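## Task

Lift the mug off the desk and set it down on the coffee table so that it stays upright. It fails if it drops more than a few centimetres, gets struck hard, or ends up not standing. The robot must not tip over or be left leaning. The mug must rest there by itself, without the robot supporting it.

## Robot and tools

ROBOT. TidyBot++: a wheeled base 0.54 m long, 0.50 m wide and 0.38 m tall on four powered casters, carrying one seven-joint arm with a two-finger gripper. The shoulder sits 0.12 m ahead of the base centre at 0.68 m height. Cameras: base_camera (fixed on the base, looking forward and down) and wrist_camera (on the hand, looking along it). The arm starts folded, hand down, poking up to 0.08 m beyond the base front, elbow up to 1.15 m high.

FRAMES. Base frame: origin on the floor below the base centre, x forward, y left, z up. hand_pose is reported in this frame and marks the point between the finger pads; its z axis runs out along the fingers, its y axis is the closing direction. The odometry frame is where the base frame was at scene start; its heading is positive to the left, -3.142 to 3.142.

execute_actions. Arguments: "actions" (a list holding one action, or empty to just read state and pictures) and optional "cameras" (list of "base_camera", "wrist_camera" or "all"; omitted or null gives all, [] gives none). An action may have "base", "joints", and "speeds"; base and arm motions start together.
- "base": exactly one key, each a relative offset from where the base last reported itself, never a pose. translate_m: metres forward (+) or back, -2 to 2. strafe_m: metres sideways, left +, -2 to 2. rotate_rad: radians turning on the spot, counter-clockwise seen from above +, -6.3 to 6.3.
- "joints": absolute targets for the single arm, keyed by name, any subset: joint_1_rad (any angle; arm swivel about vertical, positive is clockwise from above, opposite to rotate_rad), joint_2_rad shoulder -2.249 to 2.249, joint_3_rad (any angle), joint_4_rad elbow -2.579 to 2.579, joint_5_rad (any angle), joint_6_rad wrist -2.099 to 2.099, joint_7_rad (any angle; hand roll, with hand down positive is counter-clockwise from above, 1.57 puts the fingers opening left/right), gripper_pos 0 (open, about 85 mm gap) to 1 (closed; gap roughly 85 x (1 - value) mm). Radians throughout. Unbounded joints take the short way round, so turn more than half a turn in several steps. Done tolerances: ±0.039 for joints 1 to 4, ±0.056 for 5 to 7, ±0.03 for the gripper.
- "speeds": caps for this action only: translate_m and strafe_m 0.05 to 0.5 m/s, rotate_rad 0.1 to 1.57 rad/s (defaults are the maxima). A base move needing over 8.667 s is refused; no action lasts beyond 15 s.
Unknown keys or out-of-range numbers make the whole call refused with no motion. Omitted joints or base may keep pushing toward an earlier target.

ARM GEOMETRY. With joint_1_rad 0, joint_3_rad 3.14, joint_5_rad 0 (near the start), the arm moves in the vertical x-z plane. Segment tilts from vertical (forward positive): upper arm (0.42 m) = j2; forearm (0.31 m) = j2 - j4; hand (0.31 m to hand point) = j2 - j4 - j6. Reach ahead of the shoulder is the sum of length x sin(tilt); height above it the sum of length x cos(tilt). A downward hand reaches at most about 0.94 m height, and only near the base. Closed fingertips stick out about 20 mm beyond the hand point. Joints move up to 1.39 rad/s (1.22 for joints 5 to 7).

wait: {"seconds": 0 to 10}; commands nothing and returns state and images.
zoom_image: {"camera": "base_camera" or "wrist_camera", "region": [x0, y0, x1, y1]} pixels from the top-left of that camera's latest full image, at most 504 x 504.
read_manual: licence texts only; moves nothing.
finished_scene: {"scene": n}; irreversible; it reports success and gives the next task. Only call it once the object rests on the table unaided. Replying with no tool call ends everything.

RESULT LINES. base_status and joint_status: "done" (for the base, only that the wheels turned the commanded amount, slip included); "off_target" (stopped short, maybe still pushing); "contact_stop"/"time_out" (target dropped, holding in place); "not_followed" with "joint command not followed" and "cause:" (a self-collision check refused the arm targets; the gripper part still runs; these targets may be retried later). on_its_own lists uncommanded motion. A gripper at 1 reading "done" means it holds nothing; "off_target" means it closed on something. motor_effort: percent of max, peak in brackets, noisy. base_tilt in degrees (forward/right positive), base_odometry from wheel counts, both with about 1 degree bias. "ARM HIT": arm struck the base or itself. TORQUE FAULT: a joint sensor hit its limit (104.5 N m joints 1-4, 51.3 joints 5-7; warnings at 56.7 and 29.4); the arm freezes 10 s and the rest of the call is skipped, the base keeps going. MOTOR HOT from 60 °C; at 75 °C an OVER-TEMPERATURE FAULT makes the arm sag, with "limit_stop_at_motor_heat" on affected keys: resend those targets. Holding loads heats motors, even while you think.

ACCURACY. Friction leaves joints slightly off and hand_pose can be 1-2 cm wrong; trust images. To correct, send each joint its previous command plus (wanted - read). The arm sags under a held load; never command a loaded joint to its read angle. Odometry drifts a few cm and degrees over many moves. Camera calibration (K, distortion, T_world_to_cam) was given per camera and is approximately right.

AVOID. Driving while the arm is caught on something about 0.8 m or higher (can tip the robot); sideways force on a raised hand; driving the arm into furniture; a blocked base keeps shoving hard and may still say "done". Lower the hand carefully near the floor or table, release objects only when they sit on the surface, and don't drop, slam or knock them. A loose object may occasionally get nudged by something.

Each tool is called after "Emit:" in YAML: its name, and indented under it one key for each argument.

## Session

Emit:
execute_actions:
  actions: []

Scene clock: 0.00 s.
base_odometry: x=+0.000 y=+0.000 heading=+0.000 (m, m, rad; odometry frame)
base_tilt: forward=-0.1 right=+0.4 (deg)
base_status: not commanded
joint_positions: joint_1_rad=+0.047 joint_2_rad=-0.363 joint_3_rad=+3.122 joint_4_rad=-2.551 joint_5_rad=-0.005 joint_6_rad=-0.858 joint_7_rad=+1.544 gripper_pos=+0.000
joint_status: not commanded
motor_effort: joint_1_rad=+0 joint_2_rad=-2 joint_3_rad=+1 joint_4_rad=+13 joint_5_rad=+0 joint_6_rad=+1 joint_7_rad=-1 (%)
hand_pose: x=+0.2555 y=-0.0021 z=+0.5833 quat_wxyz=(+0.001, +0.998, -0.030, +0.048) (m; base frame)
pictures: base_camera, wrist_camera
Images, in order (width x height): base_camera 644x364, wrist_camera 644x476.

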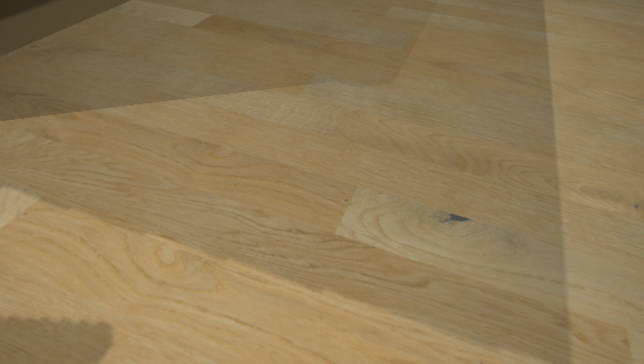

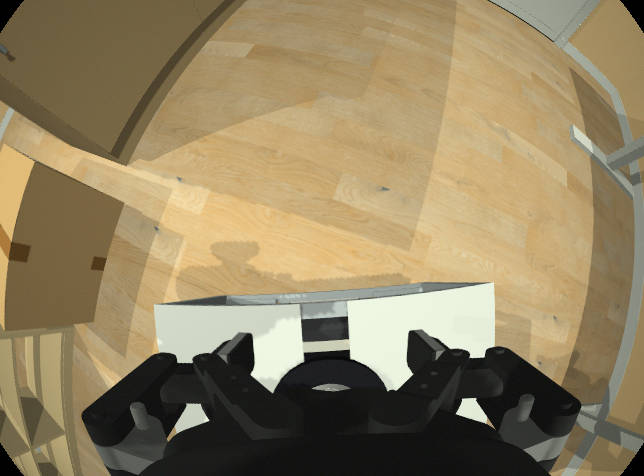

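Emit:
execute_actions:
  actions:
    - {"joints":{"joint_1_rad":1.3,"joint_2_rad":-0.5,"joint_4_rad":-1.9,"joint_6_rad":-0.55}}
  cameras: ["wrist_camera"]

Scene clock: 4.40 s.
base_odometry: x=+0.000 y=+0.000 heading=+0.000 (m, m, rad; odometry frame)
base_tilt: forward=-0.1 right=+0.4 (deg)
base_status: not commanded
joint_positions: joint_1_rad=+1.286 joint_2_rad=-0.485 joint_3_rad=+3.122 joint_4_rad=-1.911 joint_5_rad=-0.005 joint_6_rad=-0.583 joint_7_rad=+1.544 gripper_pos=+0.000
joint_status: all done
motor_effort: joint_1_rad=-1(1) joint_2_rad=-5(5) joint_3_rad=+0(1) joint_4_rad=+20(21) joint_5_rad=+1(0) joint_6_rad=+8(9) joint_7_rad=-1(0) (%)
hand_pose: x=+0.2415 y=-0.3772 z=+0.9673 quat_wxyz=(+0.313, +0.674, -0.508, +0.436) (m; base frame)
pictures: wrist_camera
camera_calibration (this result's frames):
wrist_camera: T_world_to_cam=[[-0.960224, -0.275342, -0.0464352, 0.177912], [-0.0700781, 0.398606, -0.914441, 1.11507], [0.270293, -0.874814, -0.402047, 0.125717], [0, 0, 0, 1]] pos_world=[0.214996, -0.285508, 1.07847]
Images, in order (width x height): wrist_camera 644x476.

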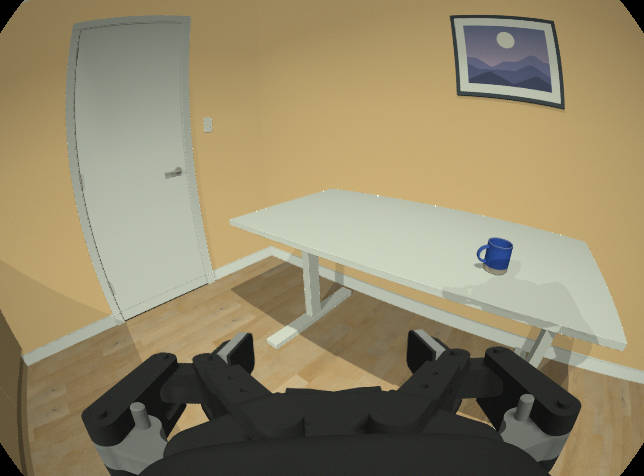

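Emit:
execute_actions:
  actions:
    - {"joints":{"joint_1_rad":2.7}}
  cameras: ["wrist_camera"]

Scene clock: 7.67 s.
base_odometry: x=+0.000 y=+0.000 heading=+0.000 (m, m, rad; odometry frame)
base_tilt: forward=-0.1 right=+0.4 (deg)
base_status: not commanded
joint_positions: joint_1_rad=+2.686 joint_2_rad=-0.485 joint_3_rad=+3.122 joint_4_rad=-1.911 joint_5_rad=-0.005 joint_6_rad=-0.583 joint_7_rad=+1.544 gripper_pos=+0.000
joint_status: all done
motor_effort: joint_1_rad=+0(1) joint_2_rad=-4(5) joint_3_rad=+1(1) joint_4_rad=+20(20) joint_5_rad=+0(0) joint_6_rad=+8(8) joint_7_rad=+0(0) (%)
hand_pose: x=-0.2319 y=-0.1848 z=+0.9673 quat_wxyz=(+0.520, +0.188, -0.823, +0.131) (m; base frame)
pictures: wrist_camera
camera_calibration (this result's frames):
wrist_camera: T_world_to_cam=[[-0.434492, 0.899478, -0.0464352, 0.115349], [0.380903, 0.136787, -0.914441, 1.0614], [-0.816168, -0.415005, -0.402047, 0.255006], [0, 0, 0, 1]] pos_world=[-0.146045, -0.143112, 1.07847]
Images, in order (width x height): wrist_camera 644x476.

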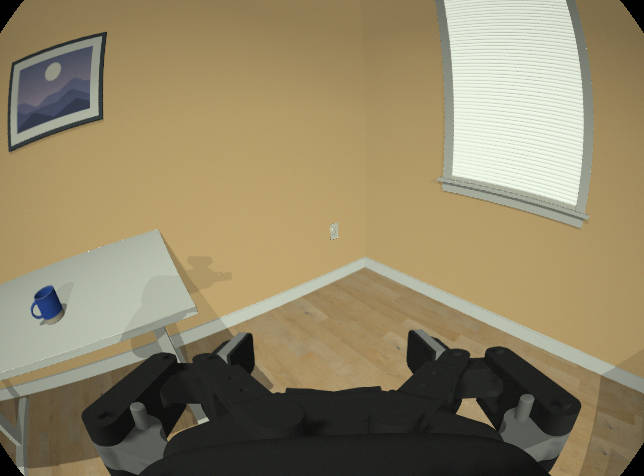

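Emit:
execute_actions:
  actions:
    - {"joints":{"joint_1_rad":-2.1}}
  cameras: ["wrist_camera"]

Scene clock: 10.63 s.
base_odometry: x=+0.000 y=+0.000 heading=+0.000 (m, m, rad; odometry frame)
base_tilt: forward=-0.1 right=+0.4 (deg)
base_status: not commanded
joint_positions: joint_1_rad=+4.169 joint_2_rad=-0.485 joint_3_rad=+3.122 joint_4_rad=-1.911 joint_5_rad=-0.005 joint_6_rad=-0.583 joint_7_rad=+1.544 gripper_pos=+0.000
joint_status: all done
motor_effort: joint_1_rad=-1(2) joint_2_rad=-4(5) joint_3_rad=+1(1) joint_4_rad=+20(20) joint_5_rad=+0(0) joint_6_rad=+8(8) joint_7_rad=+0(0) (%)
hand_pose: x=-0.0958 y=+0.3334 z=+0.9673 quat_wxyz=(+0.472, -0.417, -0.733, -0.255) (m; base frame)
pictures: wrist_camera
camera_calibration (this result's frames):
wrist_camera: T_world_to_cam=[[0.85799, 0.511563, -0.0464349, -0.0384563], [0.169606, -0.367467, -0.914441, 1.08655], [-0.484857, 0.776706, -0.402047, 0.21558], [0, 0, 0, 1]] pos_world=[-0.0467641, 0.2515, 1.07847]
Images, in order (width x height): wrist_camera 644x476.

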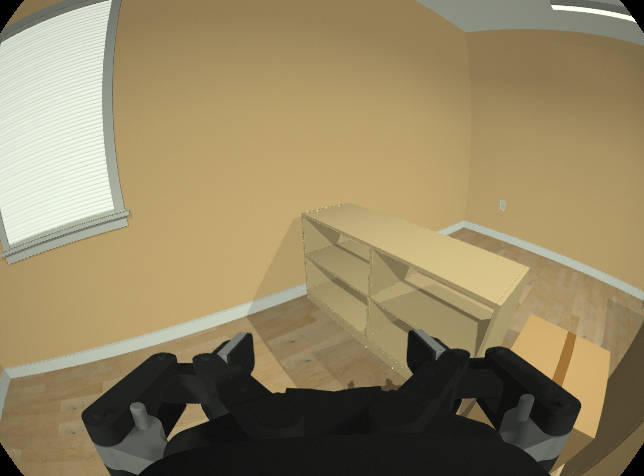

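Emit:
execute_actions:
  actions:
    - {"joints":{"joint_1_rad":-0.75}}
  cameras: ["wrist_camera"]

Scene clock: 13.43 s.
base_odometry: x=+0.000 y=+0.000 heading=+0.000 (m, m, rad; odometry frame)
base_tilt: forward=-0.1 right=+0.4 (deg)
base_status: not commanded
joint_positions: joint_1_rad=+5.519 joint_2_rad=-0.485 joint_3_rad=+3.122 joint_4_rad=-1.911 joint_5_rad=-0.005 joint_6_rad=-0.583 joint_7_rad=+1.544 gripper_pos=+0.000
joint_status: all done
motor_effort: joint_1_rad=-1(1) joint_2_rad=-4(4) joint_3_rad=+1(1) joint_4_rad=+20(20) joint_5_rad=+0(1) joint_6_rad=+8(8) joint_7_rad=+0(0) (%)
hand_pose: x=+0.3973 y=+0.2826 z=+0.9673 quat_wxyz=(+0.210, -0.784, -0.312, -0.494) (m; base frame)
pictures: wrist_camera
camera_calibration (this result's frames):
wrist_camera: T_world_to_cam=[[0.68709, -0.725087, -0.0464351, -0.0181189], [-0.321387, -0.245984, -0.914441, 1.14498], [0.651627, 0.643227, -0.402047, 0.0803385], [0, 0, 0, 1]] pos_world=[0.328079, 0.216832, 1.07847]
Images, in order (width x height): wrist_camera 644x476.

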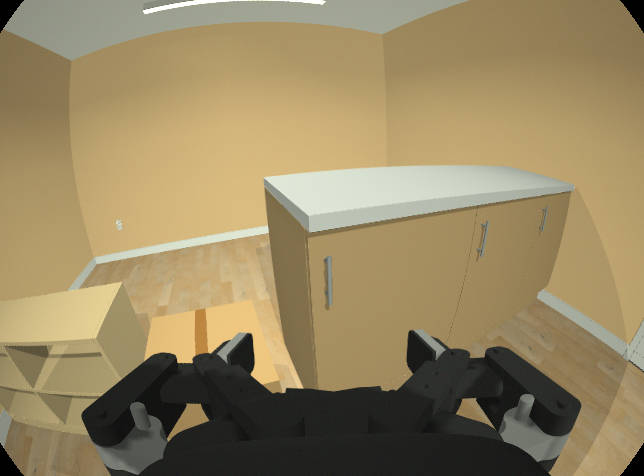

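Emit:
execute_actions:
  actions:
    - {"base":{"rotate_rad":-1.66},"joints":{"joint_1_rad":0.0,"joint_2_rad":0.0,"joint_3_rad":3.14,"joint_4_rad":-1.2,"joint_5_rad":0,"joint_6_rad":-1.5,"joint_7_rad":1.57}}

Emit:
execute_actions:
  actions:
    - {"base":{"translate_m":0.3}}

Scene clock: 18.77 s.
base_odometry: x=+0.000 y=+0.000 heading=-1.660 (m, m, rad; odometry frame)
base_tilt: forward=-0.1 right=+0.5 (deg)
base_status: done
joint_positions: joint_1_rad=+6.278 joint_2_rad=-0.008 joint_3_rad=+3.134 joint_4_rad=-1.211 joint_5_rad=-0.005 joint_6_rad=-1.466 joint_7_rad=+1.544 gripper_pos=+0.000
joint_status: all done
motor_effort: joint_1_rad=-1(2) joint_2_rad=-17(21) joint_3_rad=+0(4) joint_4_rad=+17(21) joint_5_rad=+0(1) joint_6_rad=+4(8) joint_7_rad=+0(1) (%)
hand_pose: x=+0.5505 y=+0.0086 z=+0.9383 quat_wxyz=(+0.007, -0.972, +0.007, -0.234) (m; base frame)
pictures: base_camera, wrist_camera
camera_calibration (this result's frames):
wrist_camera: T_world_to_cam=[[-0.0343166, -0.998957, -0.0301318, 0.0607599], [-0.878609, 0.0445238, -0.475462, 0.992644], [0.476307, 0.0101579, -0.87922, 0.694783], [0, 0, 0, 1]] pos_world=[0.5433, 0.00944272, 1.08466]
Images, in order (width x height): base_camera 644x364, wrist_camera 644x476.

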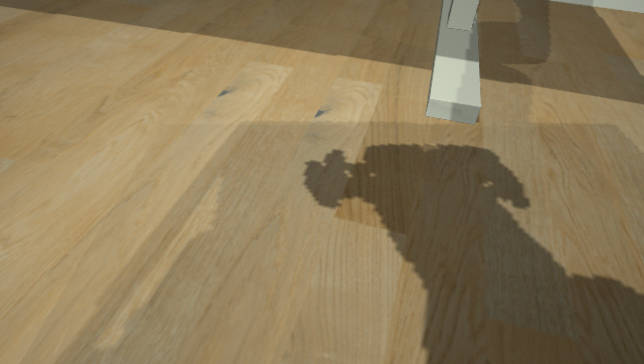

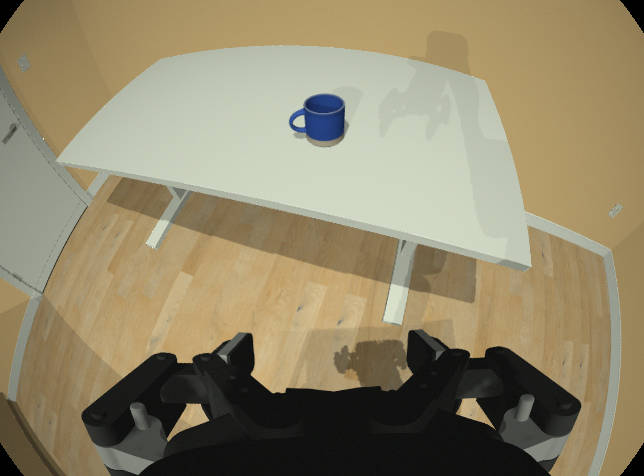

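Scene clock: 20.70 s.
base_odometry: x=-0.027 y=-0.299 heading=-1.660 (m, m, rad; odometry frame)
base_tilt: forward=-0.1 right=+0.4 (deg)
base_status: done
joint_positions: joint_1_rad=+6.278 joint_2_rad=+0.004 joint_3_rad=+3.134 joint_4_rad=-1.210 joint_5_rad=-0.005 joint_6_rad=-1.469 joint_7_rad=+1.544 gripper_pos=+0.000
joint_status: not commanded
motor_effort: joint_1_rad=+0(0) joint_2_rad=-18(21) joint_3_rad=+0(1) joint_4_rad=+17(18) joint_5_rad=+0(0) joint_6_rad=+4(5) joint_7_rad=+0(0) (%)
hand_pose: x=+0.5529 y=+0.0086 z=+0.9334 quat_wxyz=(+0.007, -0.974, +0.007, -0.227) (m; base frame)
pictures: base_camera, wrist_camera
camera_calibration (this result's frames):
wrist_camera: T_world_to_cam=[[-0.0346944, -0.99896, -0.0295967, 0.0604169], [-0.884758, 0.044473, -0.463924, 0.98513], [0.464757, 0.0100903, -0.885381, 0.70145], [0, 0, 0, 1]] pos_world=[0.547694, 0.00946447, 1.07986]
Images, in order (width x height): base_camera 644x364, wrist_camera 644x476.

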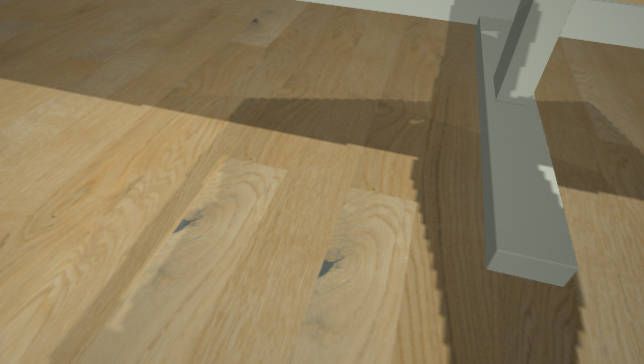

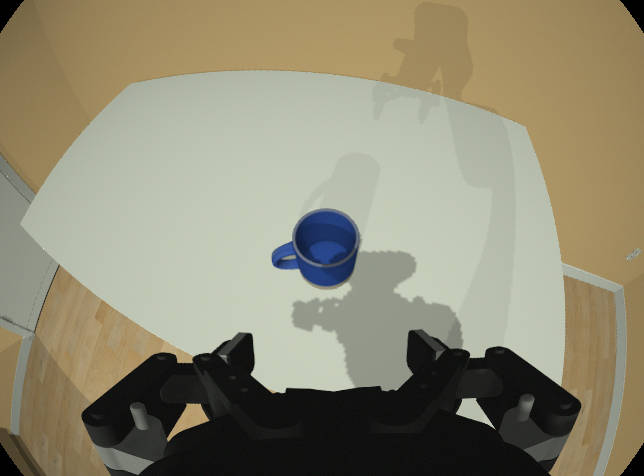

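Emit:
execute_actions:
  actions:
    - {"joints":{"joint_1_rad":0.095,"joint_2_rad":0.385,"joint_4_rad":-0.88,"joint_6_rad":-1.89,"joint_7_rad":1.66,"gripper_pos":0.4}}
  cameras: ["wrist_camera"]

Scene clock: 23.20 s.
base_odometry: x=-0.027 y=-0.299 heading=-1.660 (m, m, rad; odometry frame)
base_tilt: forward=-0.1 right=+0.4 (deg)
base_status: not commanded
joint_positions: joint_1_rad=+6.363 joint_2_rad=+0.387 joint_3_rad=+3.134 joint_4_rad=-0.894 joint_5_rad=-0.005 joint_6_rad=-1.856 joint_7_rad=+1.629 gripper_pos=+0.400
joint_status: all done
motor_effort: joint_1_rad=+0(0) joint_2_rad=-28(31) joint_3_rad=+0(1) joint_4_rad=+15(17) joint_5_rad=+0(0) joint_6_rad=+0(4) joint_7_rad=+0(0) (%)
hand_pose: x=+0.5794 y=-0.0310 z=+0.8503 quat_wxyz=(+0.004, -1.000, +0.006, -0.003) (m; base frame)
pictures: wrist_camera
camera_calibration (this result's frames):
wrist_camera: T_world_to_cam=[[-0.0406642, -0.999141, -0.00794709, 0.00437324], [-0.998712, 0.0408857, -0.0300485, 0.668728], [0.0303476, 0.00671496, -0.999517, 0.964554], [0, 0, 0, 1]] pos_world=[0.638772, -0.0294489, 0.984217]
Images, in order (width x height): wrist_camera 644x476.

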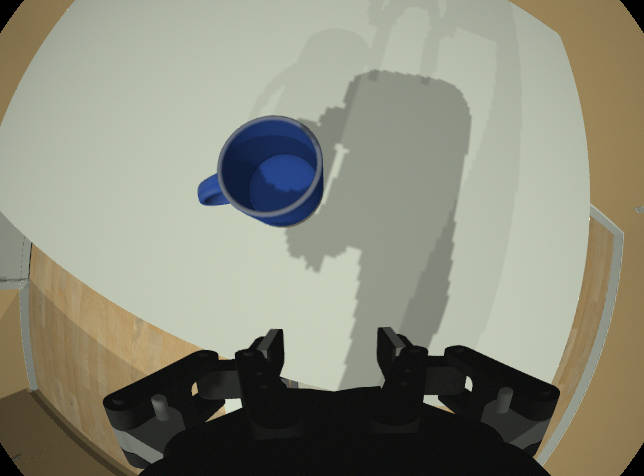

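Emit:
execute_actions:
  actions:
    - {"base":{"translate_m":0.12},"speeds":{"translate_m":0.15}}

Scene clock: 25.00 s.
base_odometry: x=-0.038 y=-0.419 heading=-1.661 (m, m, rad; odometry frame)
base_tilt: forward=-0.1 right=+0.4 (deg)
base_status: done
joint_positions: joint_1_rad=+6.363 joint_2_rad=+0.386 joint_3_rad=+3.134 joint_4_rad=-0.893 joint_5_rad=-0.005 joint_6_rad=-1.858 joint_7_rad=+1.629 gripper_pos=+0.400
joint_status: not commanded
motor_effort: joint_1_rad=-1(1) joint_2_rad=-29(31) joint_3_rad=+0(1) joint_4_rad=+15(16) joint_5_rad=+0(1) joint_6_rad=+0(1) joint_7_rad=+0(0) (%)
hand_pose: x=+0.5788 y=-0.0312 z=+0.8508 quat_wxyz=(+0.004, -1.000, +0.007, -0.003) (m; base frame)
pictures: base_camera, wrist_camera
camera_calibration (this result's frames):
wrist_camera: T_world_to_cam=[[-0.0412655, -0.999116, -0.0079638, 0.00447486], [-0.998709, 0.0414822, -0.0293065, 0.667574], [0.029611, 0.00674417, -0.999539, 0.965585], [0, 0, 0, 1]] pos_world=[0.638305, -0.0297336, 0.98474]
Images, in order (width x height): base_camera 644x364, wrist_camera 644x476.

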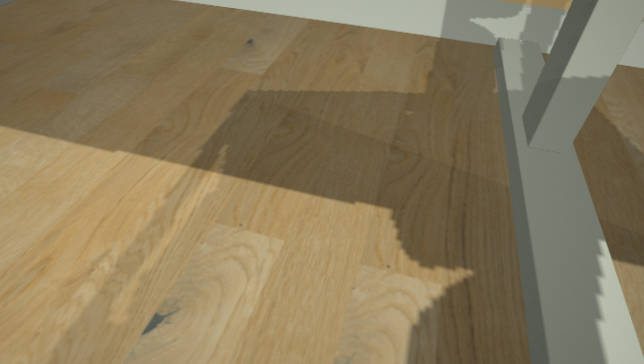

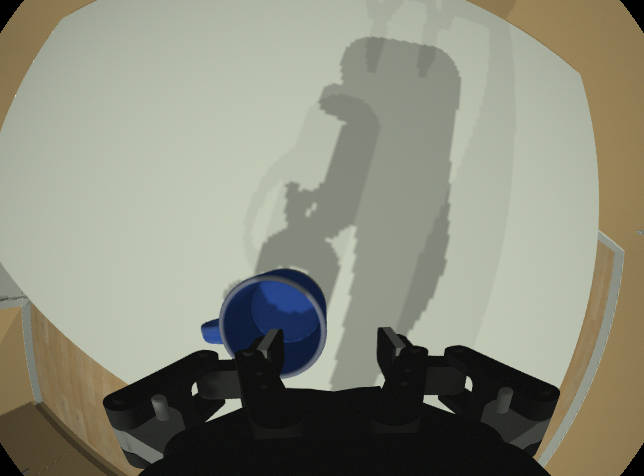

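Emit:
execute_actions:
  actions:
    - {"joints":{"joint_2_rad":0.345,"joint_4_rad":-1.205,"joint_6_rad":-1.555}}
  cameras: ["wrist_camera"]

Scene clock: 27.07 s.
base_odometry: x=-0.038 y=-0.419 heading=-1.661 (m, m, rad; odometry frame)
base_tilt: forward=-0.1 right=+0.4 (deg)
base_status: not commanded
joint_positions: joint_1_rad=+6.363 joint_2_rad=+0.361 joint_3_rad=+3.134 joint_4_rad=-1.196 joint_5_rad=-0.005 joint_6_rad=-1.588 joint_7_rad=+1.629 gripper_pos=+0.400
joint_status: all done
motor_effort: joint_1_rad=-1(0) joint_2_rad=-28(29) joint_3_rad=+0(0) joint_4_rad=+16(16) joint_5_rad=+0(1) joint_6_rad=+0(1) joint_7_rad=+0(0) (%)
hand_pose: x=+0.5797 y=-0.0309 z=+0.7687 quat_wxyz=(+0.004, -1.000, +0.007, +0.001) (m; base frame)
pictures: wrist_camera
camera_calibration (this result's frames):
wrist_camera: T_world_to_cam=[[-0.042613, -0.999058, -0.00823973, 0.00514614], [-0.998857, 0.0427804, -0.0213306, 0.659991], [0.021663, 0.00732135, -0.999739, 0.888259], [0, 0, 0, 1]] pos_world=[0.640213, -0.0295966, 0.902147]
Images, in order (width x height): wrist_camera 644x476.

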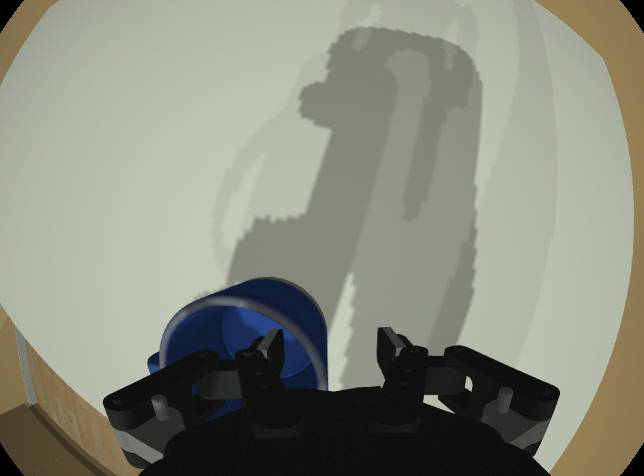

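Emit:
execute_actions:
  actions:
    - {"joints":{"gripper_pos":1.0}}
  cameras: ["wrist_camera"]

Emit:
execute_actions:
  actions:
    - {"joints":{"joint_2_rad":0.345,"joint_4_rad":-1.0,"joint_6_rad":-1.80}}
  cameras: ["wrist_camera"]

Scene clock: 28.37 s.
base_odometry: x=-0.038 y=-0.418 heading=-1.661 (m, m, rad; odometry frame)
base_tilt: forward=-0.1 right=+0.4 (deg)
base_status: not commanded
joint_positions: joint_1_rad=+6.364 joint_2_rad=+0.359 joint_3_rad=+3.134 joint_4_rad=-1.197 joint_5_rad=-0.005 joint_6_rad=-1.587 joint_7_rad=+1.630 gripper_pos=+0.954
joint_status: gripper_pos off_target (ended at +0.954, target +1.000)
motor_effort: joint_1_rad=+0(1) joint_2_rad=-28(30) joint_3_rad=+0(1) joint_4_rad=+16(17) joint_5_rad=+1(2) joint_6_rad=+0(3) joint_7_rad=+0(1) (%)
hand_pose: x=+0.5797 y=-0.0311 z=+0.7693 quat_wxyz=(+0.004, -1.000, +0.007, +0.000) (m; base frame)
pictures: wrist_camera
camera_calibration (this result's frames):
wrist_camera: T_world_to_cam=[[-0.0424226, -0.999067, -0.00815124, 0.00477148], [-0.998808, 0.042606, -0.0238284, 0.66195], [0.0241535, 0.00713066, -0.999683, 0.887395], [0, 0, 0, 1]] pos_world=[0.639929, -0.0297637, 0.902925]
Images, in order (width x height): wrist_camera 644x476.

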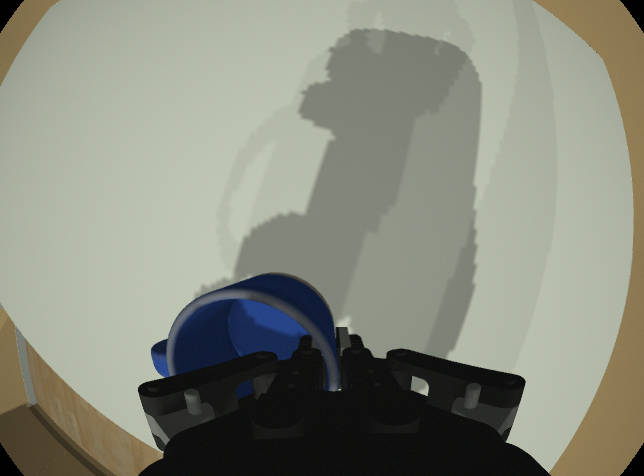

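Scene clock: 29.57 s.
base_odometry: x=-0.038 y=-0.418 heading=-1.661 (m, m, rad; odometry frame)
base_tilt: forward=-0.1 right=+0.4 (deg)
base_status: not commanded
joint_positions: joint_1_rad=+6.364 joint_2_rad=+0.357 joint_3_rad=+3.134 joint_4_rad=-1.017 joint_5_rad=-0.005 joint_6_rad=-1.768 joint_7_rad=+1.630 gripper_pos=+0.954
joint_status: all done
motor_effort: joint_1_rad=+0(0) joint_2_rad=-30(32) joint_3_rad=-1(0) joint_4_rad=+17(18) joint_5_rad=+0(0) joint_6_rad=+0(0) joint_7_rad=+0(0) (%)
hand_pose: x=+0.5729 y=-0.0308 z=+0.8259 quat_wxyz=(+0.004, -1.000, +0.007, +0.001) (m; base frame)
pictures: wrist_camera
camera_calibration (this result's frames):
wrist_camera: T_world_to_cam=[[-0.0414897, -0.999106, -0.00806853, 0.00465667], [-0.998868, 0.0416653, -0.02297, 0.655781], [0.0232857, 0.00710637, -0.999704, 0.944618], [0, 0, 0, 1]] pos_world=[0.633236, -0.0293836, 0.959439]
Images, in order (width x height): wrist_camera 644x476.

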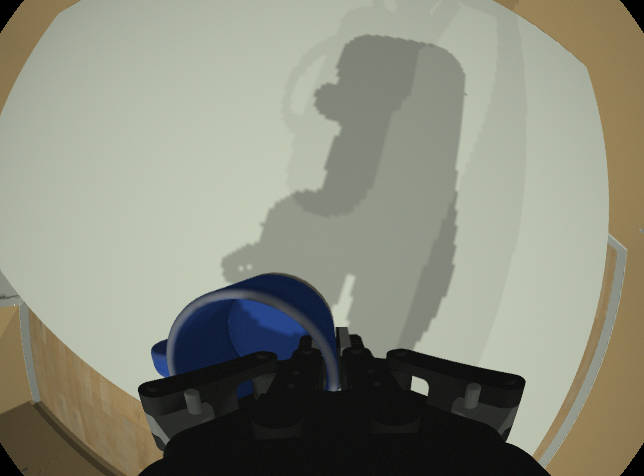

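Emit:
execute_actions:
  actions:
    - {"base":{"translate_m":-0.51},"joints":{"joint_1_rad":0,"joint_2_rad":-0.01,"joint_4_rad":-1.35,"joint_7_rad":1.57}}
  cameras: []

Emit:
execute_actions:
  actions:
    - {"base":{"rotate_rad":2.755},"joints":{"joint_6_rad":-1.5},"speeds":{"rotate_rad":1.2}}

Scene clock: 32.57 s.
base_odometry: x=+0.008 y=+0.090 heading=-1.661 (m, m, rad; odometry frame)
base_tilt: forward=-0.1 right=+0.4 (deg)
base_status: done
joint_positions: joint_1_rad=+6.300 joint_2_rad=+0.001 joint_3_rad=+3.134 joint_4_rad=-1.348 joint_5_rad=-0.005 joint_6_rad=-1.772 joint_7_rad=+1.601 gripper_pos=+0.954
joint_status: all done
motor_effort: joint_1_rad=-1(0) joint_2_rad=-17(34) joint_3_rad=+0(2) joint_4_rad=+17(18) joint_5_rad=+0(1) joint_6_rad=+1(2) joint_7_rad=+0(0) (%)
hand_pose: x=+0.4326 y=+0.0002 z=+0.8606 quat_wxyz=(+0.002, -1.000, -0.011, -0.010) (m; base frame)
pictures: none
No camera images: the call's "cameras" was empty. Leave "cameras" out to get every camera's image.

Scene clock: 36.00 s.
base_odometry: x=+0.008 y=+0.089 heading=+1.093 (m, m, rad; odometry frame)
base_tilt: forward=-0.1 right=+0.4 (deg)
base_status: done
joint_positions: joint_1_rad=+6.289 joint_2_rad=+0.003 joint_3_rad=+3.134 joint_4_rad=-1.353 joint_5_rad=-0.005 joint_6_rad=-1.511 joint_7_rad=+1.601 gripper_pos=+0.954
joint_status: all done
motor_effort: joint_1_rad=+0(2) joint_2_rad=-19(21) joint_3_rad=+0(2) joint_4_rad=+19(19) joint_5_rad=+0(2) joint_6_rad=+3(4) joint_7_rad=-1(0) (%)
hand_pose: x=+0.5117 y=+0.0037 z=+0.8698 quat_wxyz=(+0.001, -0.990, -0.016, -0.137) (m; base frame)
pictures: base_camera, wrist_camera
camera_calibration (this result's frames):
wrist_camera: T_world_to_cam=[[0.00469957, -0.999977, -0.00482118, 0.0104856], [-0.955794, -0.00307436, -0.294022, 0.808061], [0.294, 0.00598983, -0.955787, 0.812976], [0, 0, 0, 1]] pos_world=[0.533276, 0.00810002, 1.01467]
Images, in order (width x height): base_camera 644x364, wrist_camera 644x476.

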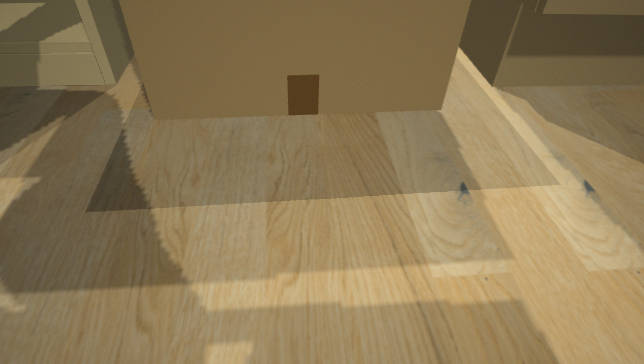

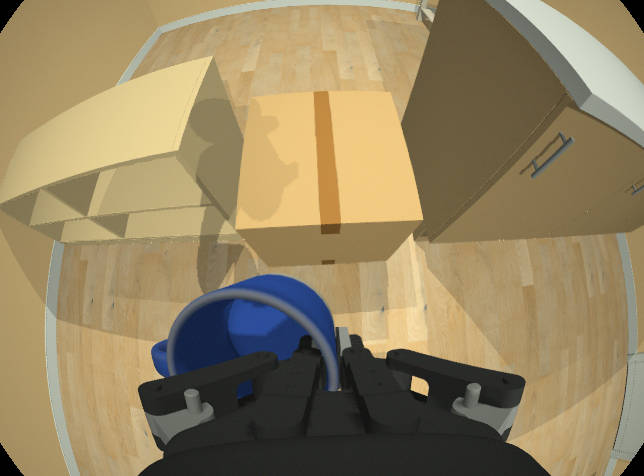

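Emit:
execute_actions:
  actions:
    - {"base":{"translate_m":0.4},"joints":{"joint_6_rad":-1.80}}

Scene clock: 38.93 s.
base_odometry: x=+0.192 y=+0.445 heading=+1.094 (m, m, rad; odometry frame)
base_tilt: forward=-0.1 right=+0.4 (deg)
base_status: done
joint_positions: joint_1_rad=+6.289 joint_2_rad=+0.004 joint_3_rad=+3.134 joint_4_rad=-1.358 joint_5_rad=-0.005 joint_6_rad=-1.797 joint_7_rad=+1.601 gripper_pos=+0.954
joint_status: all done
motor_effort: joint_1_rad=-1(1) joint_2_rad=-18(21) joint_3_rad=+0(1) joint_4_rad=+17(20) joint_5_rad=+0(0) joint_6_rad=+0(4) joint_7_rad=+0(1) (%)
hand_pose: x=+0.4227 y=+0.0035 z=+0.8565 quat_wxyz=(+0.003, -1.000, -0.016, +0.008) (m; base frame)
pictures: base_camera, wrist_camera
camera_calibration (this result's frames):
wrist_camera: T_world_to_cam=[[0.00462857, -0.999975, -0.00534014, 0.0111101], [-0.999963, -0.00458943, -0.00732003, 0.49222], [0.00729534, 0.00537382, -0.999959, 0.98543], [0, 0, 0, 1]] pos_world=[0.484961, 0.00807333, 0.989052]
Images, in order (width x height): base_camera 644x364, wrist_camera 644x476.

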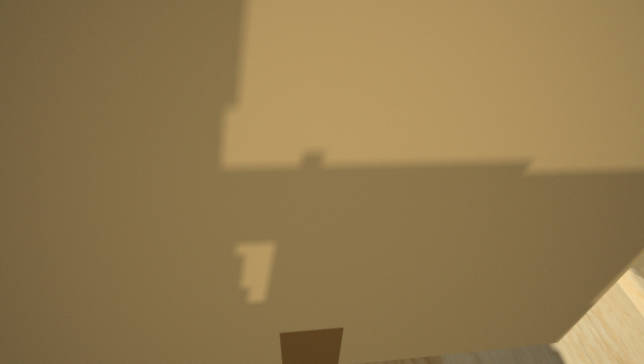

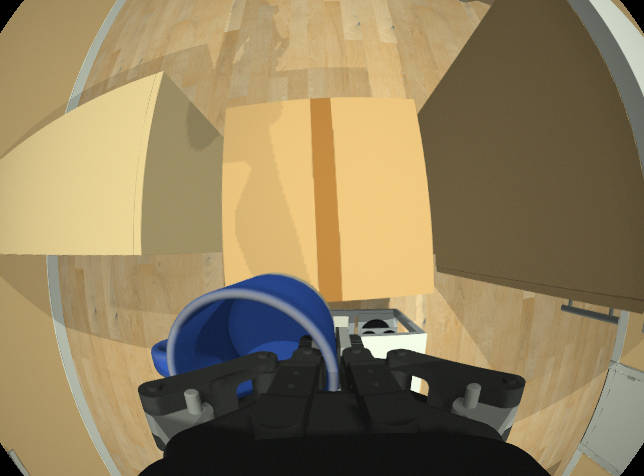

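Emit:
execute_actions:
  actions:
    - {"base":{"translate_m":0.55},"speeds":{"translate_m":0.12}}

Scene clock: 44.30 s.
base_odometry: x=+0.444 y=+0.934 heading=+1.094 (m, m, rad; odometry frame)
base_tilt: forward=-0.1 right=+0.4 (deg)
base_status: done
joint_positions: joint_1_rad=+6.289 joint_2_rad=+0.000 joint_3_rad=+3.134 joint_4_rad=-1.358 joint_5_rad=-0.005 joint_6_rad=-1.797 joint_7_rad=+1.601 gripper_pos=+0.954
joint_status: not commanded
motor_effort: joint_1_rad=+0(1) joint_2_rad=-16(20) joint_3_rad=+0(2) joint_4_rad=+17(17) joint_5_rad=-1(1) joint_6_rad=+0(1) joint_7_rad=+0(0) (%)
hand_pose: x=+0.4221 y=+0.0035 z=+0.8575 quat_wxyz=(+0.003, -1.000, -0.016, +0.007) (m; base frame)
pictures: base_camera, wrist_camera
camera_calibration (this result's frames):
wrist_camera: T_world_to_cam=[[0.00463128, -0.999975, -0.00530429, 0.0110916], [-0.999932, -0.00457434, -0.0106973, 0.494519], [0.0106727, 0.00535347, -0.999929, 0.985007], [0, 0, 0, 1]] pos_world=[0.483921, 0.00808017, 0.990286]
Images, in order (width x height): base_camera 644x364, wrist_camera 644x476.

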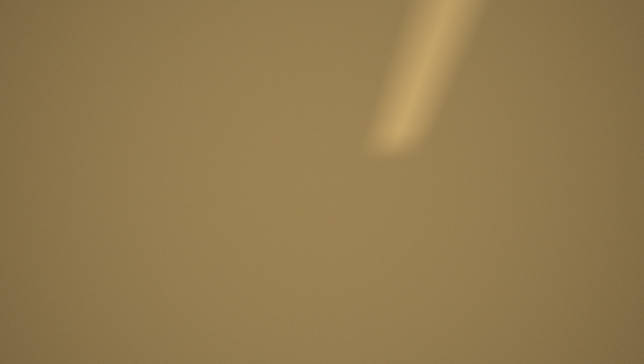

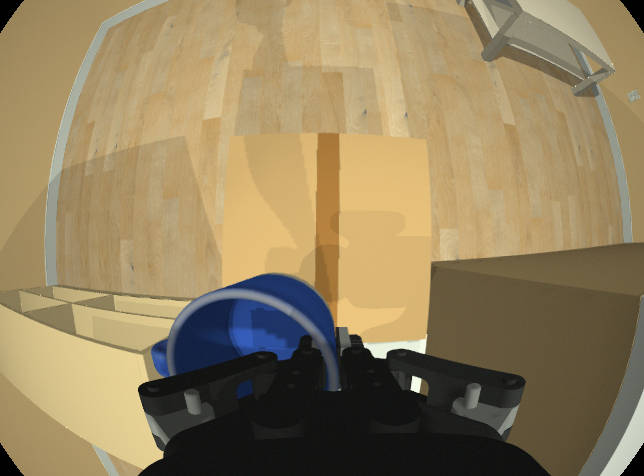

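Emit:
execute_actions:
  actions:
    - {"base":{"translate_m":0.8},"speeds":{"translate_m":0.25}}
  cameras: ["wrist_camera"]

Scene clock: 48.70 s.
base_odometry: x=+0.810 y=+1.645 heading=+1.095 (m, m, rad; odometry frame)
base_tilt: forward=-0.1 right=+0.4 (deg)
base_status: done
joint_positions: joint_1_rad=+6.289 joint_2_rad=-0.001 joint_3_rad=+3.134 joint_4_rad=-1.358 joint_5_rad=-0.005 joint_6_rad=-1.797 joint_7_rad=+1.601 gripper_pos=+0.954
joint_status: not commanded
motor_effort: joint_1_rad=-1(0) joint_2_rad=-17(19) joint_3_rad=+0(0) joint_4_rad=+17(17) joint_5_rad=+0(0) joint_6_rad=+0(1) joint_7_rad=+0(0) (%)
hand_pose: x=+0.4219 y=+0.0035 z=+0.8579 quat_wxyz=(+0.003, -1.000, -0.016, +0.006) (m; base frame)
pictures: wrist_camera
camera_calibration (this result's frames):
wrist_camera: T_world_to_cam=[[0.00463803, -0.999975, -0.00529039, 0.0110813], [-0.999917, -0.00457413, -0.0120287, 0.495425], [0.0120042, 0.00534575, -0.999914, 0.984839], [0, 0, 0, 1]] pos_world=[0.48351, 0.00808243, 0.990772]
Images, in order (width x height): wrist_camera 644x476.

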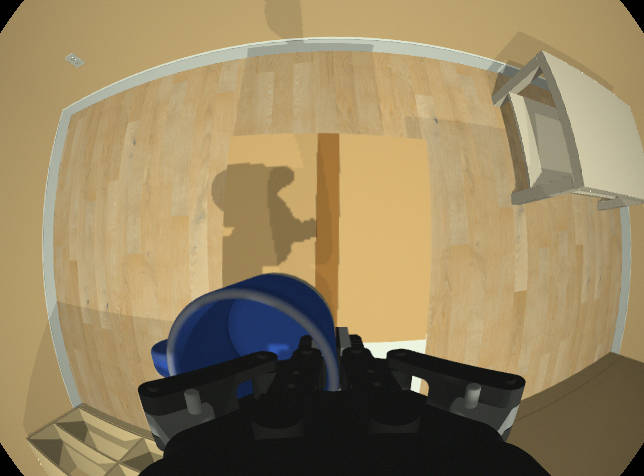

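Emit:
execute_actions:
  actions:
    - {"base":{"strafe_m":-1.2},"joints":{"joint_2_rad":0.55,"joint_4_rad":-1.50,"joint_6_rad":-1.06},"speeds":{"strafe_m":0.4}}

Scene clock: 56.50 s.
base_odometry: x=+1.877 y=+1.096 heading=+1.096 (m, m, rad; odometry frame)
base_tilt: forward=-0.1 right=+0.4 (deg)
base_status: done
joint_positions: joint_1_rad=+6.289 joint_2_rad=+0.564 joint_3_rad=+3.134 joint_4_rad=-1.498 joint_5_rad=-0.005 joint_6_rad=-1.091 joint_7_rad=+1.601 gripper_pos=+0.954
joint_status: all done
motor_effort: joint_1_rad=-1(3) joint_2_rad=-35(37) joint_3_rad=-1(3) joint_4_rad=+15(17) joint_5_rad=+0(2) joint_6_rad=+0(1) joint_7_rad=+0(0) (%)
hand_pose: x=+0.6175 y=+0.0036 z=+0.5780 quat_wxyz=(+0.004, -1.000, -0.014, +0.006) (m; base frame)
pictures: base_camera, wrist_camera
camera_calibration (this result's frames):
wrist_camera: T_world_to_cam=[[-0.0000740234, -0.99996, -0.00889269, 0.0137503], [-0.999913, 0.000191054, -0.0131602, 0.688268], [0.0131614, 0.00889095, -0.999874, 0.701865], [0, 0, 0, 1]] pos_world=[0.678972, 0.00737803, 0.710956]
Images, in order (width x height): base_camera 644x364, wrist_camera 644x476.

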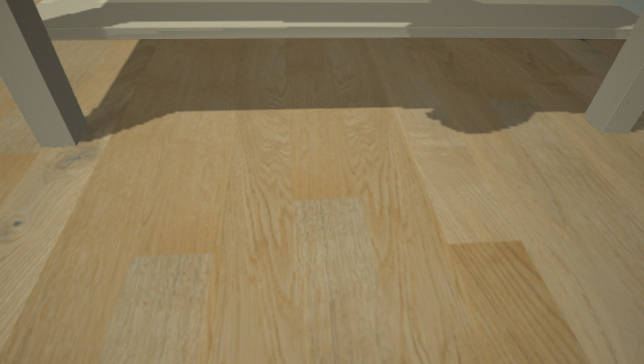

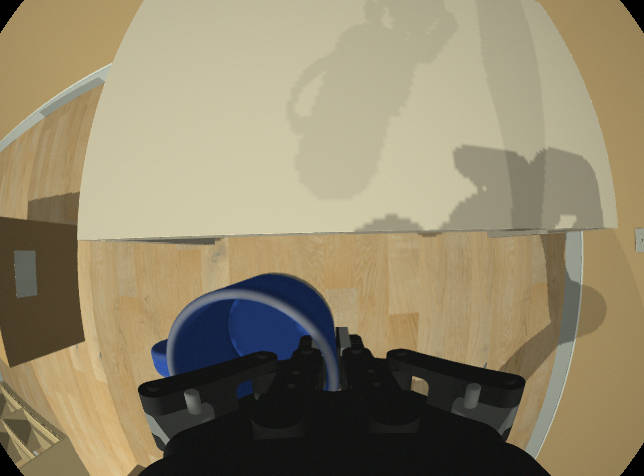

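Emit:
execute_actions:
  actions:
    - {"base":{"translate_m":0.25},"speeds":{"translate_m":0.25}}
  cameras: ["wrist_camera"]

Scene clock: 58.73 s.
base_odometry: x=+1.992 y=+1.318 heading=+1.095 (m, m, rad; odometry frame)
base_tilt: forward=-0.1 right=+0.4 (deg)
base_status: done
joint_positions: joint_1_rad=+6.289 joint_2_rad=+0.563 joint_3_rad=+3.134 joint_4_rad=-1.500 joint_5_rad=-0.005 joint_6_rad=-1.089 joint_7_rad=+1.601 gripper_pos=+0.954
joint_status: not commanded
motor_effort: joint_1_rad=+0(0) joint_2_rad=-34(37) joint_3_rad=-1(1) joint_4_rad=+15(17) joint_5_rad=+0(0) joint_6_rad=+0(1) joint_7_rad=-1(0) (%)
hand_pose: x=+0.6175 y=+0.0036 z=+0.5778 quat_wxyz=(+0.004, -1.000, -0.014, +0.005) (m; base frame)
pictures: wrist_camera
camera_calibration (this result's frames):
wrist_camera: T_world_to_cam=[[-0.0000794797, -0.999961, -0.00888372, 0.0137466], [-0.999896, 0.000207381, -0.0143972, 0.688965], [0.0143985, 0.00888166, -0.999857, 0.70091], [0, 0, 0, 1]] pos_world=[0.678802, 0.00737796, 0.710851]
Images, in order (width x height): wrist_camera 644x476.

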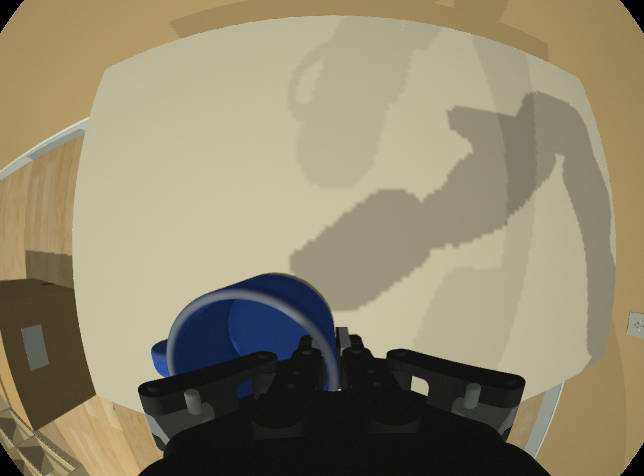

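Emit:
execute_actions:
  actions:
    - {"joints":{"joint_2_rad":0.605,"joint_4_rad":-1.57,"joint_6_rad":-0.93}}
  cameras: ["wrist_camera"]

Scene clock: 60.00 s.
base_odometry: x=+1.992 y=+1.318 heading=+1.095 (m, m, rad; odometry frame)
base_tilt: forward=-0.1 right=+0.4 (deg)
base_status: not commanded
joint_positions: joint_1_rad=+6.289 joint_2_rad=+0.617 joint_3_rad=+3.134 joint_4_rad=-1.570 joint_5_rad=-0.005 joint_6_rad=-0.961 joint_7_rad=+1.601 gripper_pos=+0.954
joint_status: all done
motor_effort: joint_1_rad=+0(0) joint_2_rad=-35(38) joint_3_rad=-1(1) joint_4_rad=+14(15) joint_5_rad=+0(1) joint_6_rad=+0(1) joint_7_rad=+0(0) (%)
hand_pose: x=+0.6171 y=+0.0036 z=+0.5323 quat_wxyz=(+0.004, -1.000, -0.014, +0.003) (m; base frame)
pictures: wrist_camera
camera_calibration (this result's frames):
wrist_camera: T_world_to_cam=[[-0.000851426, -0.99996, -0.0088806, 0.0138329], [-0.999827, 0.00101618, -0.0185646, 0.690076], [0.0185729, 0.00886326, -0.999788, 0.652745], [0, 0, 0, 1]] pos_world=[0.677845, 0.00734566, 0.665541]
Images, in order (width x height): wrist_camera 644x476.

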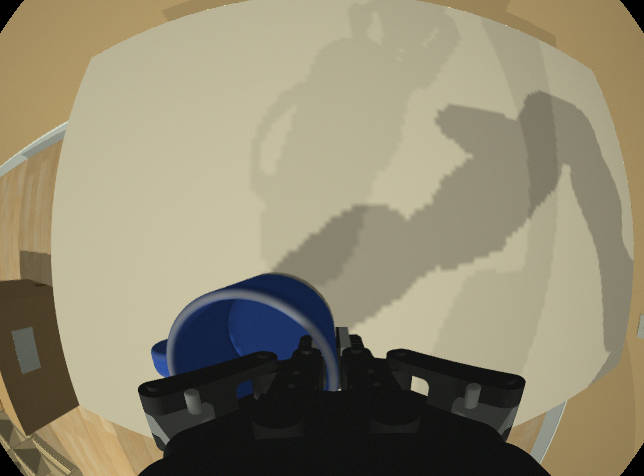

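Lower another ~2 cm.

Emit:
execute_actions:
  actions:
    - {"joints":{"joint_2_rad":0.635,"joint_4_rad":-1.59,"joint_6_rad":-0.875}}
  cameras: ["wrist_camera"]

Scene clock: 61.10 s.
base_odometry: x=+1.992 y=+1.318 heading=+1.095 (m, m, rad; odometry frame)
base_tilt: forward=-0.1 right=+0.4 (deg)
base_status: not commanded
joint_positions: joint_1_rad=+6.289 joint_2_rad=+0.640 joint_3_rad=+3.134 joint_4_rad=-1.586 joint_5_rad=-0.005 joint_6_rad=-0.906 joint_7_rad=+1.601 gripper_pos=+0.954
joint_status: all done
motor_effort: joint_1_rad=-1(1) joint_2_rad=-36(37) joint_3_rad=-1(1) joint_4_rad=+14(14) joint_5_rad=+0(0) joint_6_rad=+0(1) joint_7_rad=-1(1) (%)
hand_pose: x=+0.6224 y=+0.0036 z=+0.5167 quat_wxyz=(+0.004, -1.000, -0.014, -0.005) (m; base frame)
pictures: wrist_camera
camera_calibration (this result's frames):
wrist_camera: T_world_to_cam=[[-0.00111514, -0.99996, -0.00887792, 0.0138526], [-0.999422, 0.00141617, -0.0339742, 0.702884], [0.0339854, 0.0088349, -0.999383, 0.627299], [0, 0, 0, 1]] pos_world=[0.681174, 0.00731454, 0.650915]
Images, in order (width x height): wrist_camera 644x476.

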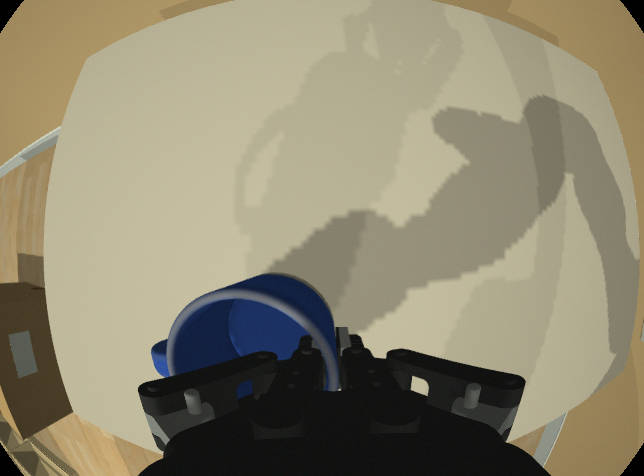

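Emit:
execute_actions:
  actions:
    - {"joints":{"joint_2_rad":0.66,"joint_4_rad":-1.60,"joint_6_rad":-0.855}}
  cameras: ["wrist_camera"]

Scene clock: 62.20 s.
base_odometry: x=+1.992 y=+1.318 heading=+1.095 (m, m, rad; odometry frame)
base_tilt: forward=-0.1 right=+0.5 (deg)
base_status: not commanded
joint_positions: joint_1_rad=+6.289 joint_2_rad=+0.663 joint_3_rad=+3.134 joint_4_rad=-1.595 joint_5_rad=-0.005 joint_6_rad=-0.889 joint_7_rad=+1.601 gripper_pos=+0.954
joint_status: all done
motor_effort: joint_1_rad=+0(1) joint_2_rad=-36(37) joint_3_rad=-1(1) joint_4_rad=+13(14) joint_5_rad=+0(0) joint_6_rad=+0(1) joint_7_rad=+0(1) (%)
hand_pose: x=+0.6192 y=+0.0036 z=+0.5028 quat_wxyz=(+0.004, -1.000, -0.013, +0.003) (m; base frame)
pictures: wrist_camera
camera_calibration (this result's frames):
wrist_camera: T_world_to_cam=[[-0.00135837, -0.999959, -0.00894095, 0.0139238], [-0.999821, 0.00152691, -0.0188702, 0.691853], [0.018883, 0.00891371, -0.999782, 0.623005], [0, 0, 0, 1]] pos_world=[0.679984, 0.00731354, 0.636049]
Images, in order (width x height): wrist_camera 644x476.

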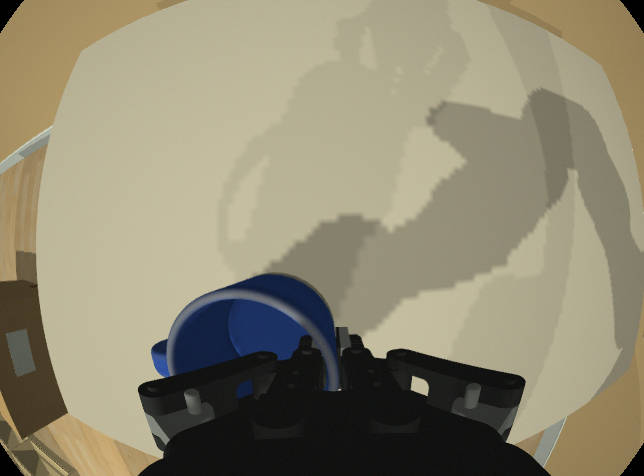

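No contact yet.

Emit:
execute_actions:
  actions:
    - {"joints":{"joint_2_rad":0.69,"joint_6_rad":-0.82}}
  cameras: ["wrist_camera"]

Scene clock: 63.10 s.
base_odometry: x=+1.992 y=+1.318 heading=+1.095 (m, m, rad; odometry frame)
base_tilt: forward=-0.1 right=+0.4 (deg)
base_status: not commanded
joint_positions: joint_1_rad=+6.289 joint_2_rad=+0.671 joint_3_rad=+3.134 joint_4_rad=-1.595 joint_5_rad=-0.005 joint_6_rad=-0.864 joint_7_rad=+1.601 gripper_pos=+0.954
joint_status: all done
motor_effort: joint_1_rad=-2(2) joint_2_rad=-28(36) joint_3_rad=-2(2) joint_4_rad=+10(14) joint_5_rad=-1(1) joint_6_rad=+2(6) joint_7_rad=-1(1) (%)
hand_pose: x=+0.6257 y=+0.0036 z=+0.4990 quat_wxyz=(+0.004, -1.000, -0.013, -0.006) (m; base frame)
pictures: wrist_camera
camera_calibration (this result's frames):
wrist_camera: T_world_to_cam=[[-0.00142034, -0.999959, -0.00893177, 0.0139167], [-0.999329, 0.00174626, -0.0365892, 0.706805], [0.0366033, 0.00887381, -0.99929, 0.607781], [0, 0, 0, 1]] pos_world=[0.684104, 0.00728855, 0.633336]
Images, in order (width x height): wrist_camera 644x476.

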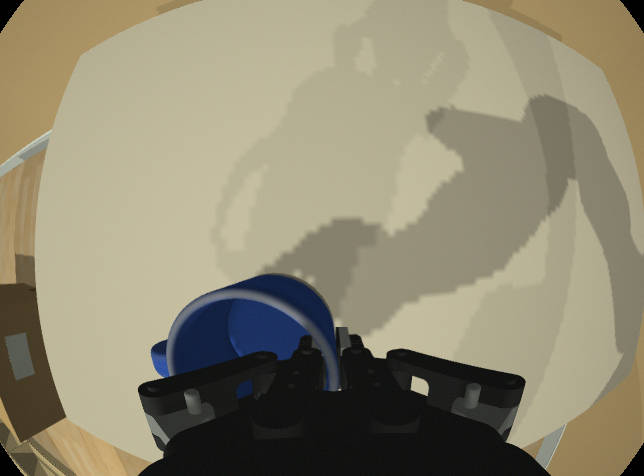

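Contact. Release and lift.

Emit:
execute_actions:
  actions:
    - {"joints":{"joint_2_rad":0.67,"gripper_pos":0.5}}
  cameras: []

Emit:
execute_actions:
  actions:
    - {"joints":{"joint_2_rad":0.54,"joint_4_rad":-1.47,"joint_6_rad":-1.13}}
  cameras: ["wrist_camera"]

Scene clock: 64.30 s.
base_odometry: x=+1.992 y=+1.318 heading=+1.095 (m, m, rad; odometry frame)
base_tilt: forward=-0.1 right=+0.4 (deg)
base_status: not commanded
joint_positions: joint_1_rad=+6.289 joint_2_rad=+0.670 joint_3_rad=+3.134 joint_4_rad=-1.597 joint_5_rad=-0.005 joint_6_rad=-0.855 joint_7_rad=+1.601 gripper_pos=+0.500
joint_status: all done
motor_effort: joint_1_rad=+0(0) joint_2_rad=-34(34) joint_3_rad=-1(1) joint_4_rad=+12(13) joint_5_rad=+0(1) joint_6_rad=+0(3) joint_7_rad=+0(1) (%)
hand_pose: x=+0.6273 y=+0.0036 z=+0.4987 quat_wxyz=(+0.004, -1.000, -0.013, -0.010) (m; base frame)
pictures: none
No camera images: the call's "cameras" was empty. Leave "cameras" out to get every camera's image.

Scene clock: 65.57 s.
base_odometry: x=+1.992 y=+1.318 heading=+1.095 (m, m, rad; odometry frame)
base_tilt: forward=-0.1 right=+0.4 (deg)
base_status: not commanded
joint_positions: joint_1_rad=+6.289 joint_2_rad=+0.536 joint_3_rad=+3.134 joint_4_rad=-1.473 joint_5_rad=-0.005 joint_6_rad=-1.101 joint_7_rad=+1.601 gripper_pos=+0.500
joint_status: all done
motor_effort: joint_1_rad=-1(0) joint_2_rad=-32(37) joint_3_rad=-1(1) joint_4_rad=+15(16) joint_5_rad=+1(0) joint_6_rad=+0(1) joint_7_rad=-1(1) (%)
hand_pose: x=+0.6284 y=+0.0035 z=+0.5992 quat_wxyz=(+0.004, -1.000, -0.014, -0.016) (m; base frame)
pictures: wrist_camera
camera_calibration (this result's frames):
wrist_camera: T_world_to_cam=[[0.00028831, -0.999962, -0.00876069, 0.0136024], [-0.998405, 0.000206685, -0.0564485, 0.724446], [0.0564481, 0.008763, -0.998367, 0.694754], [0, 0, 0, 1]] pos_world=[0.684069, 0.00736404, 0.734632]
Images, in order (width x height): wrist_camera 644x476.

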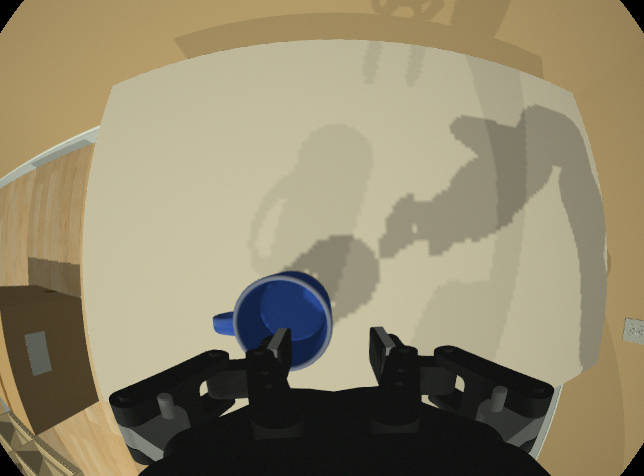

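Emit:
finished_scene:
  scene: 1

The scene is finished: the task was done.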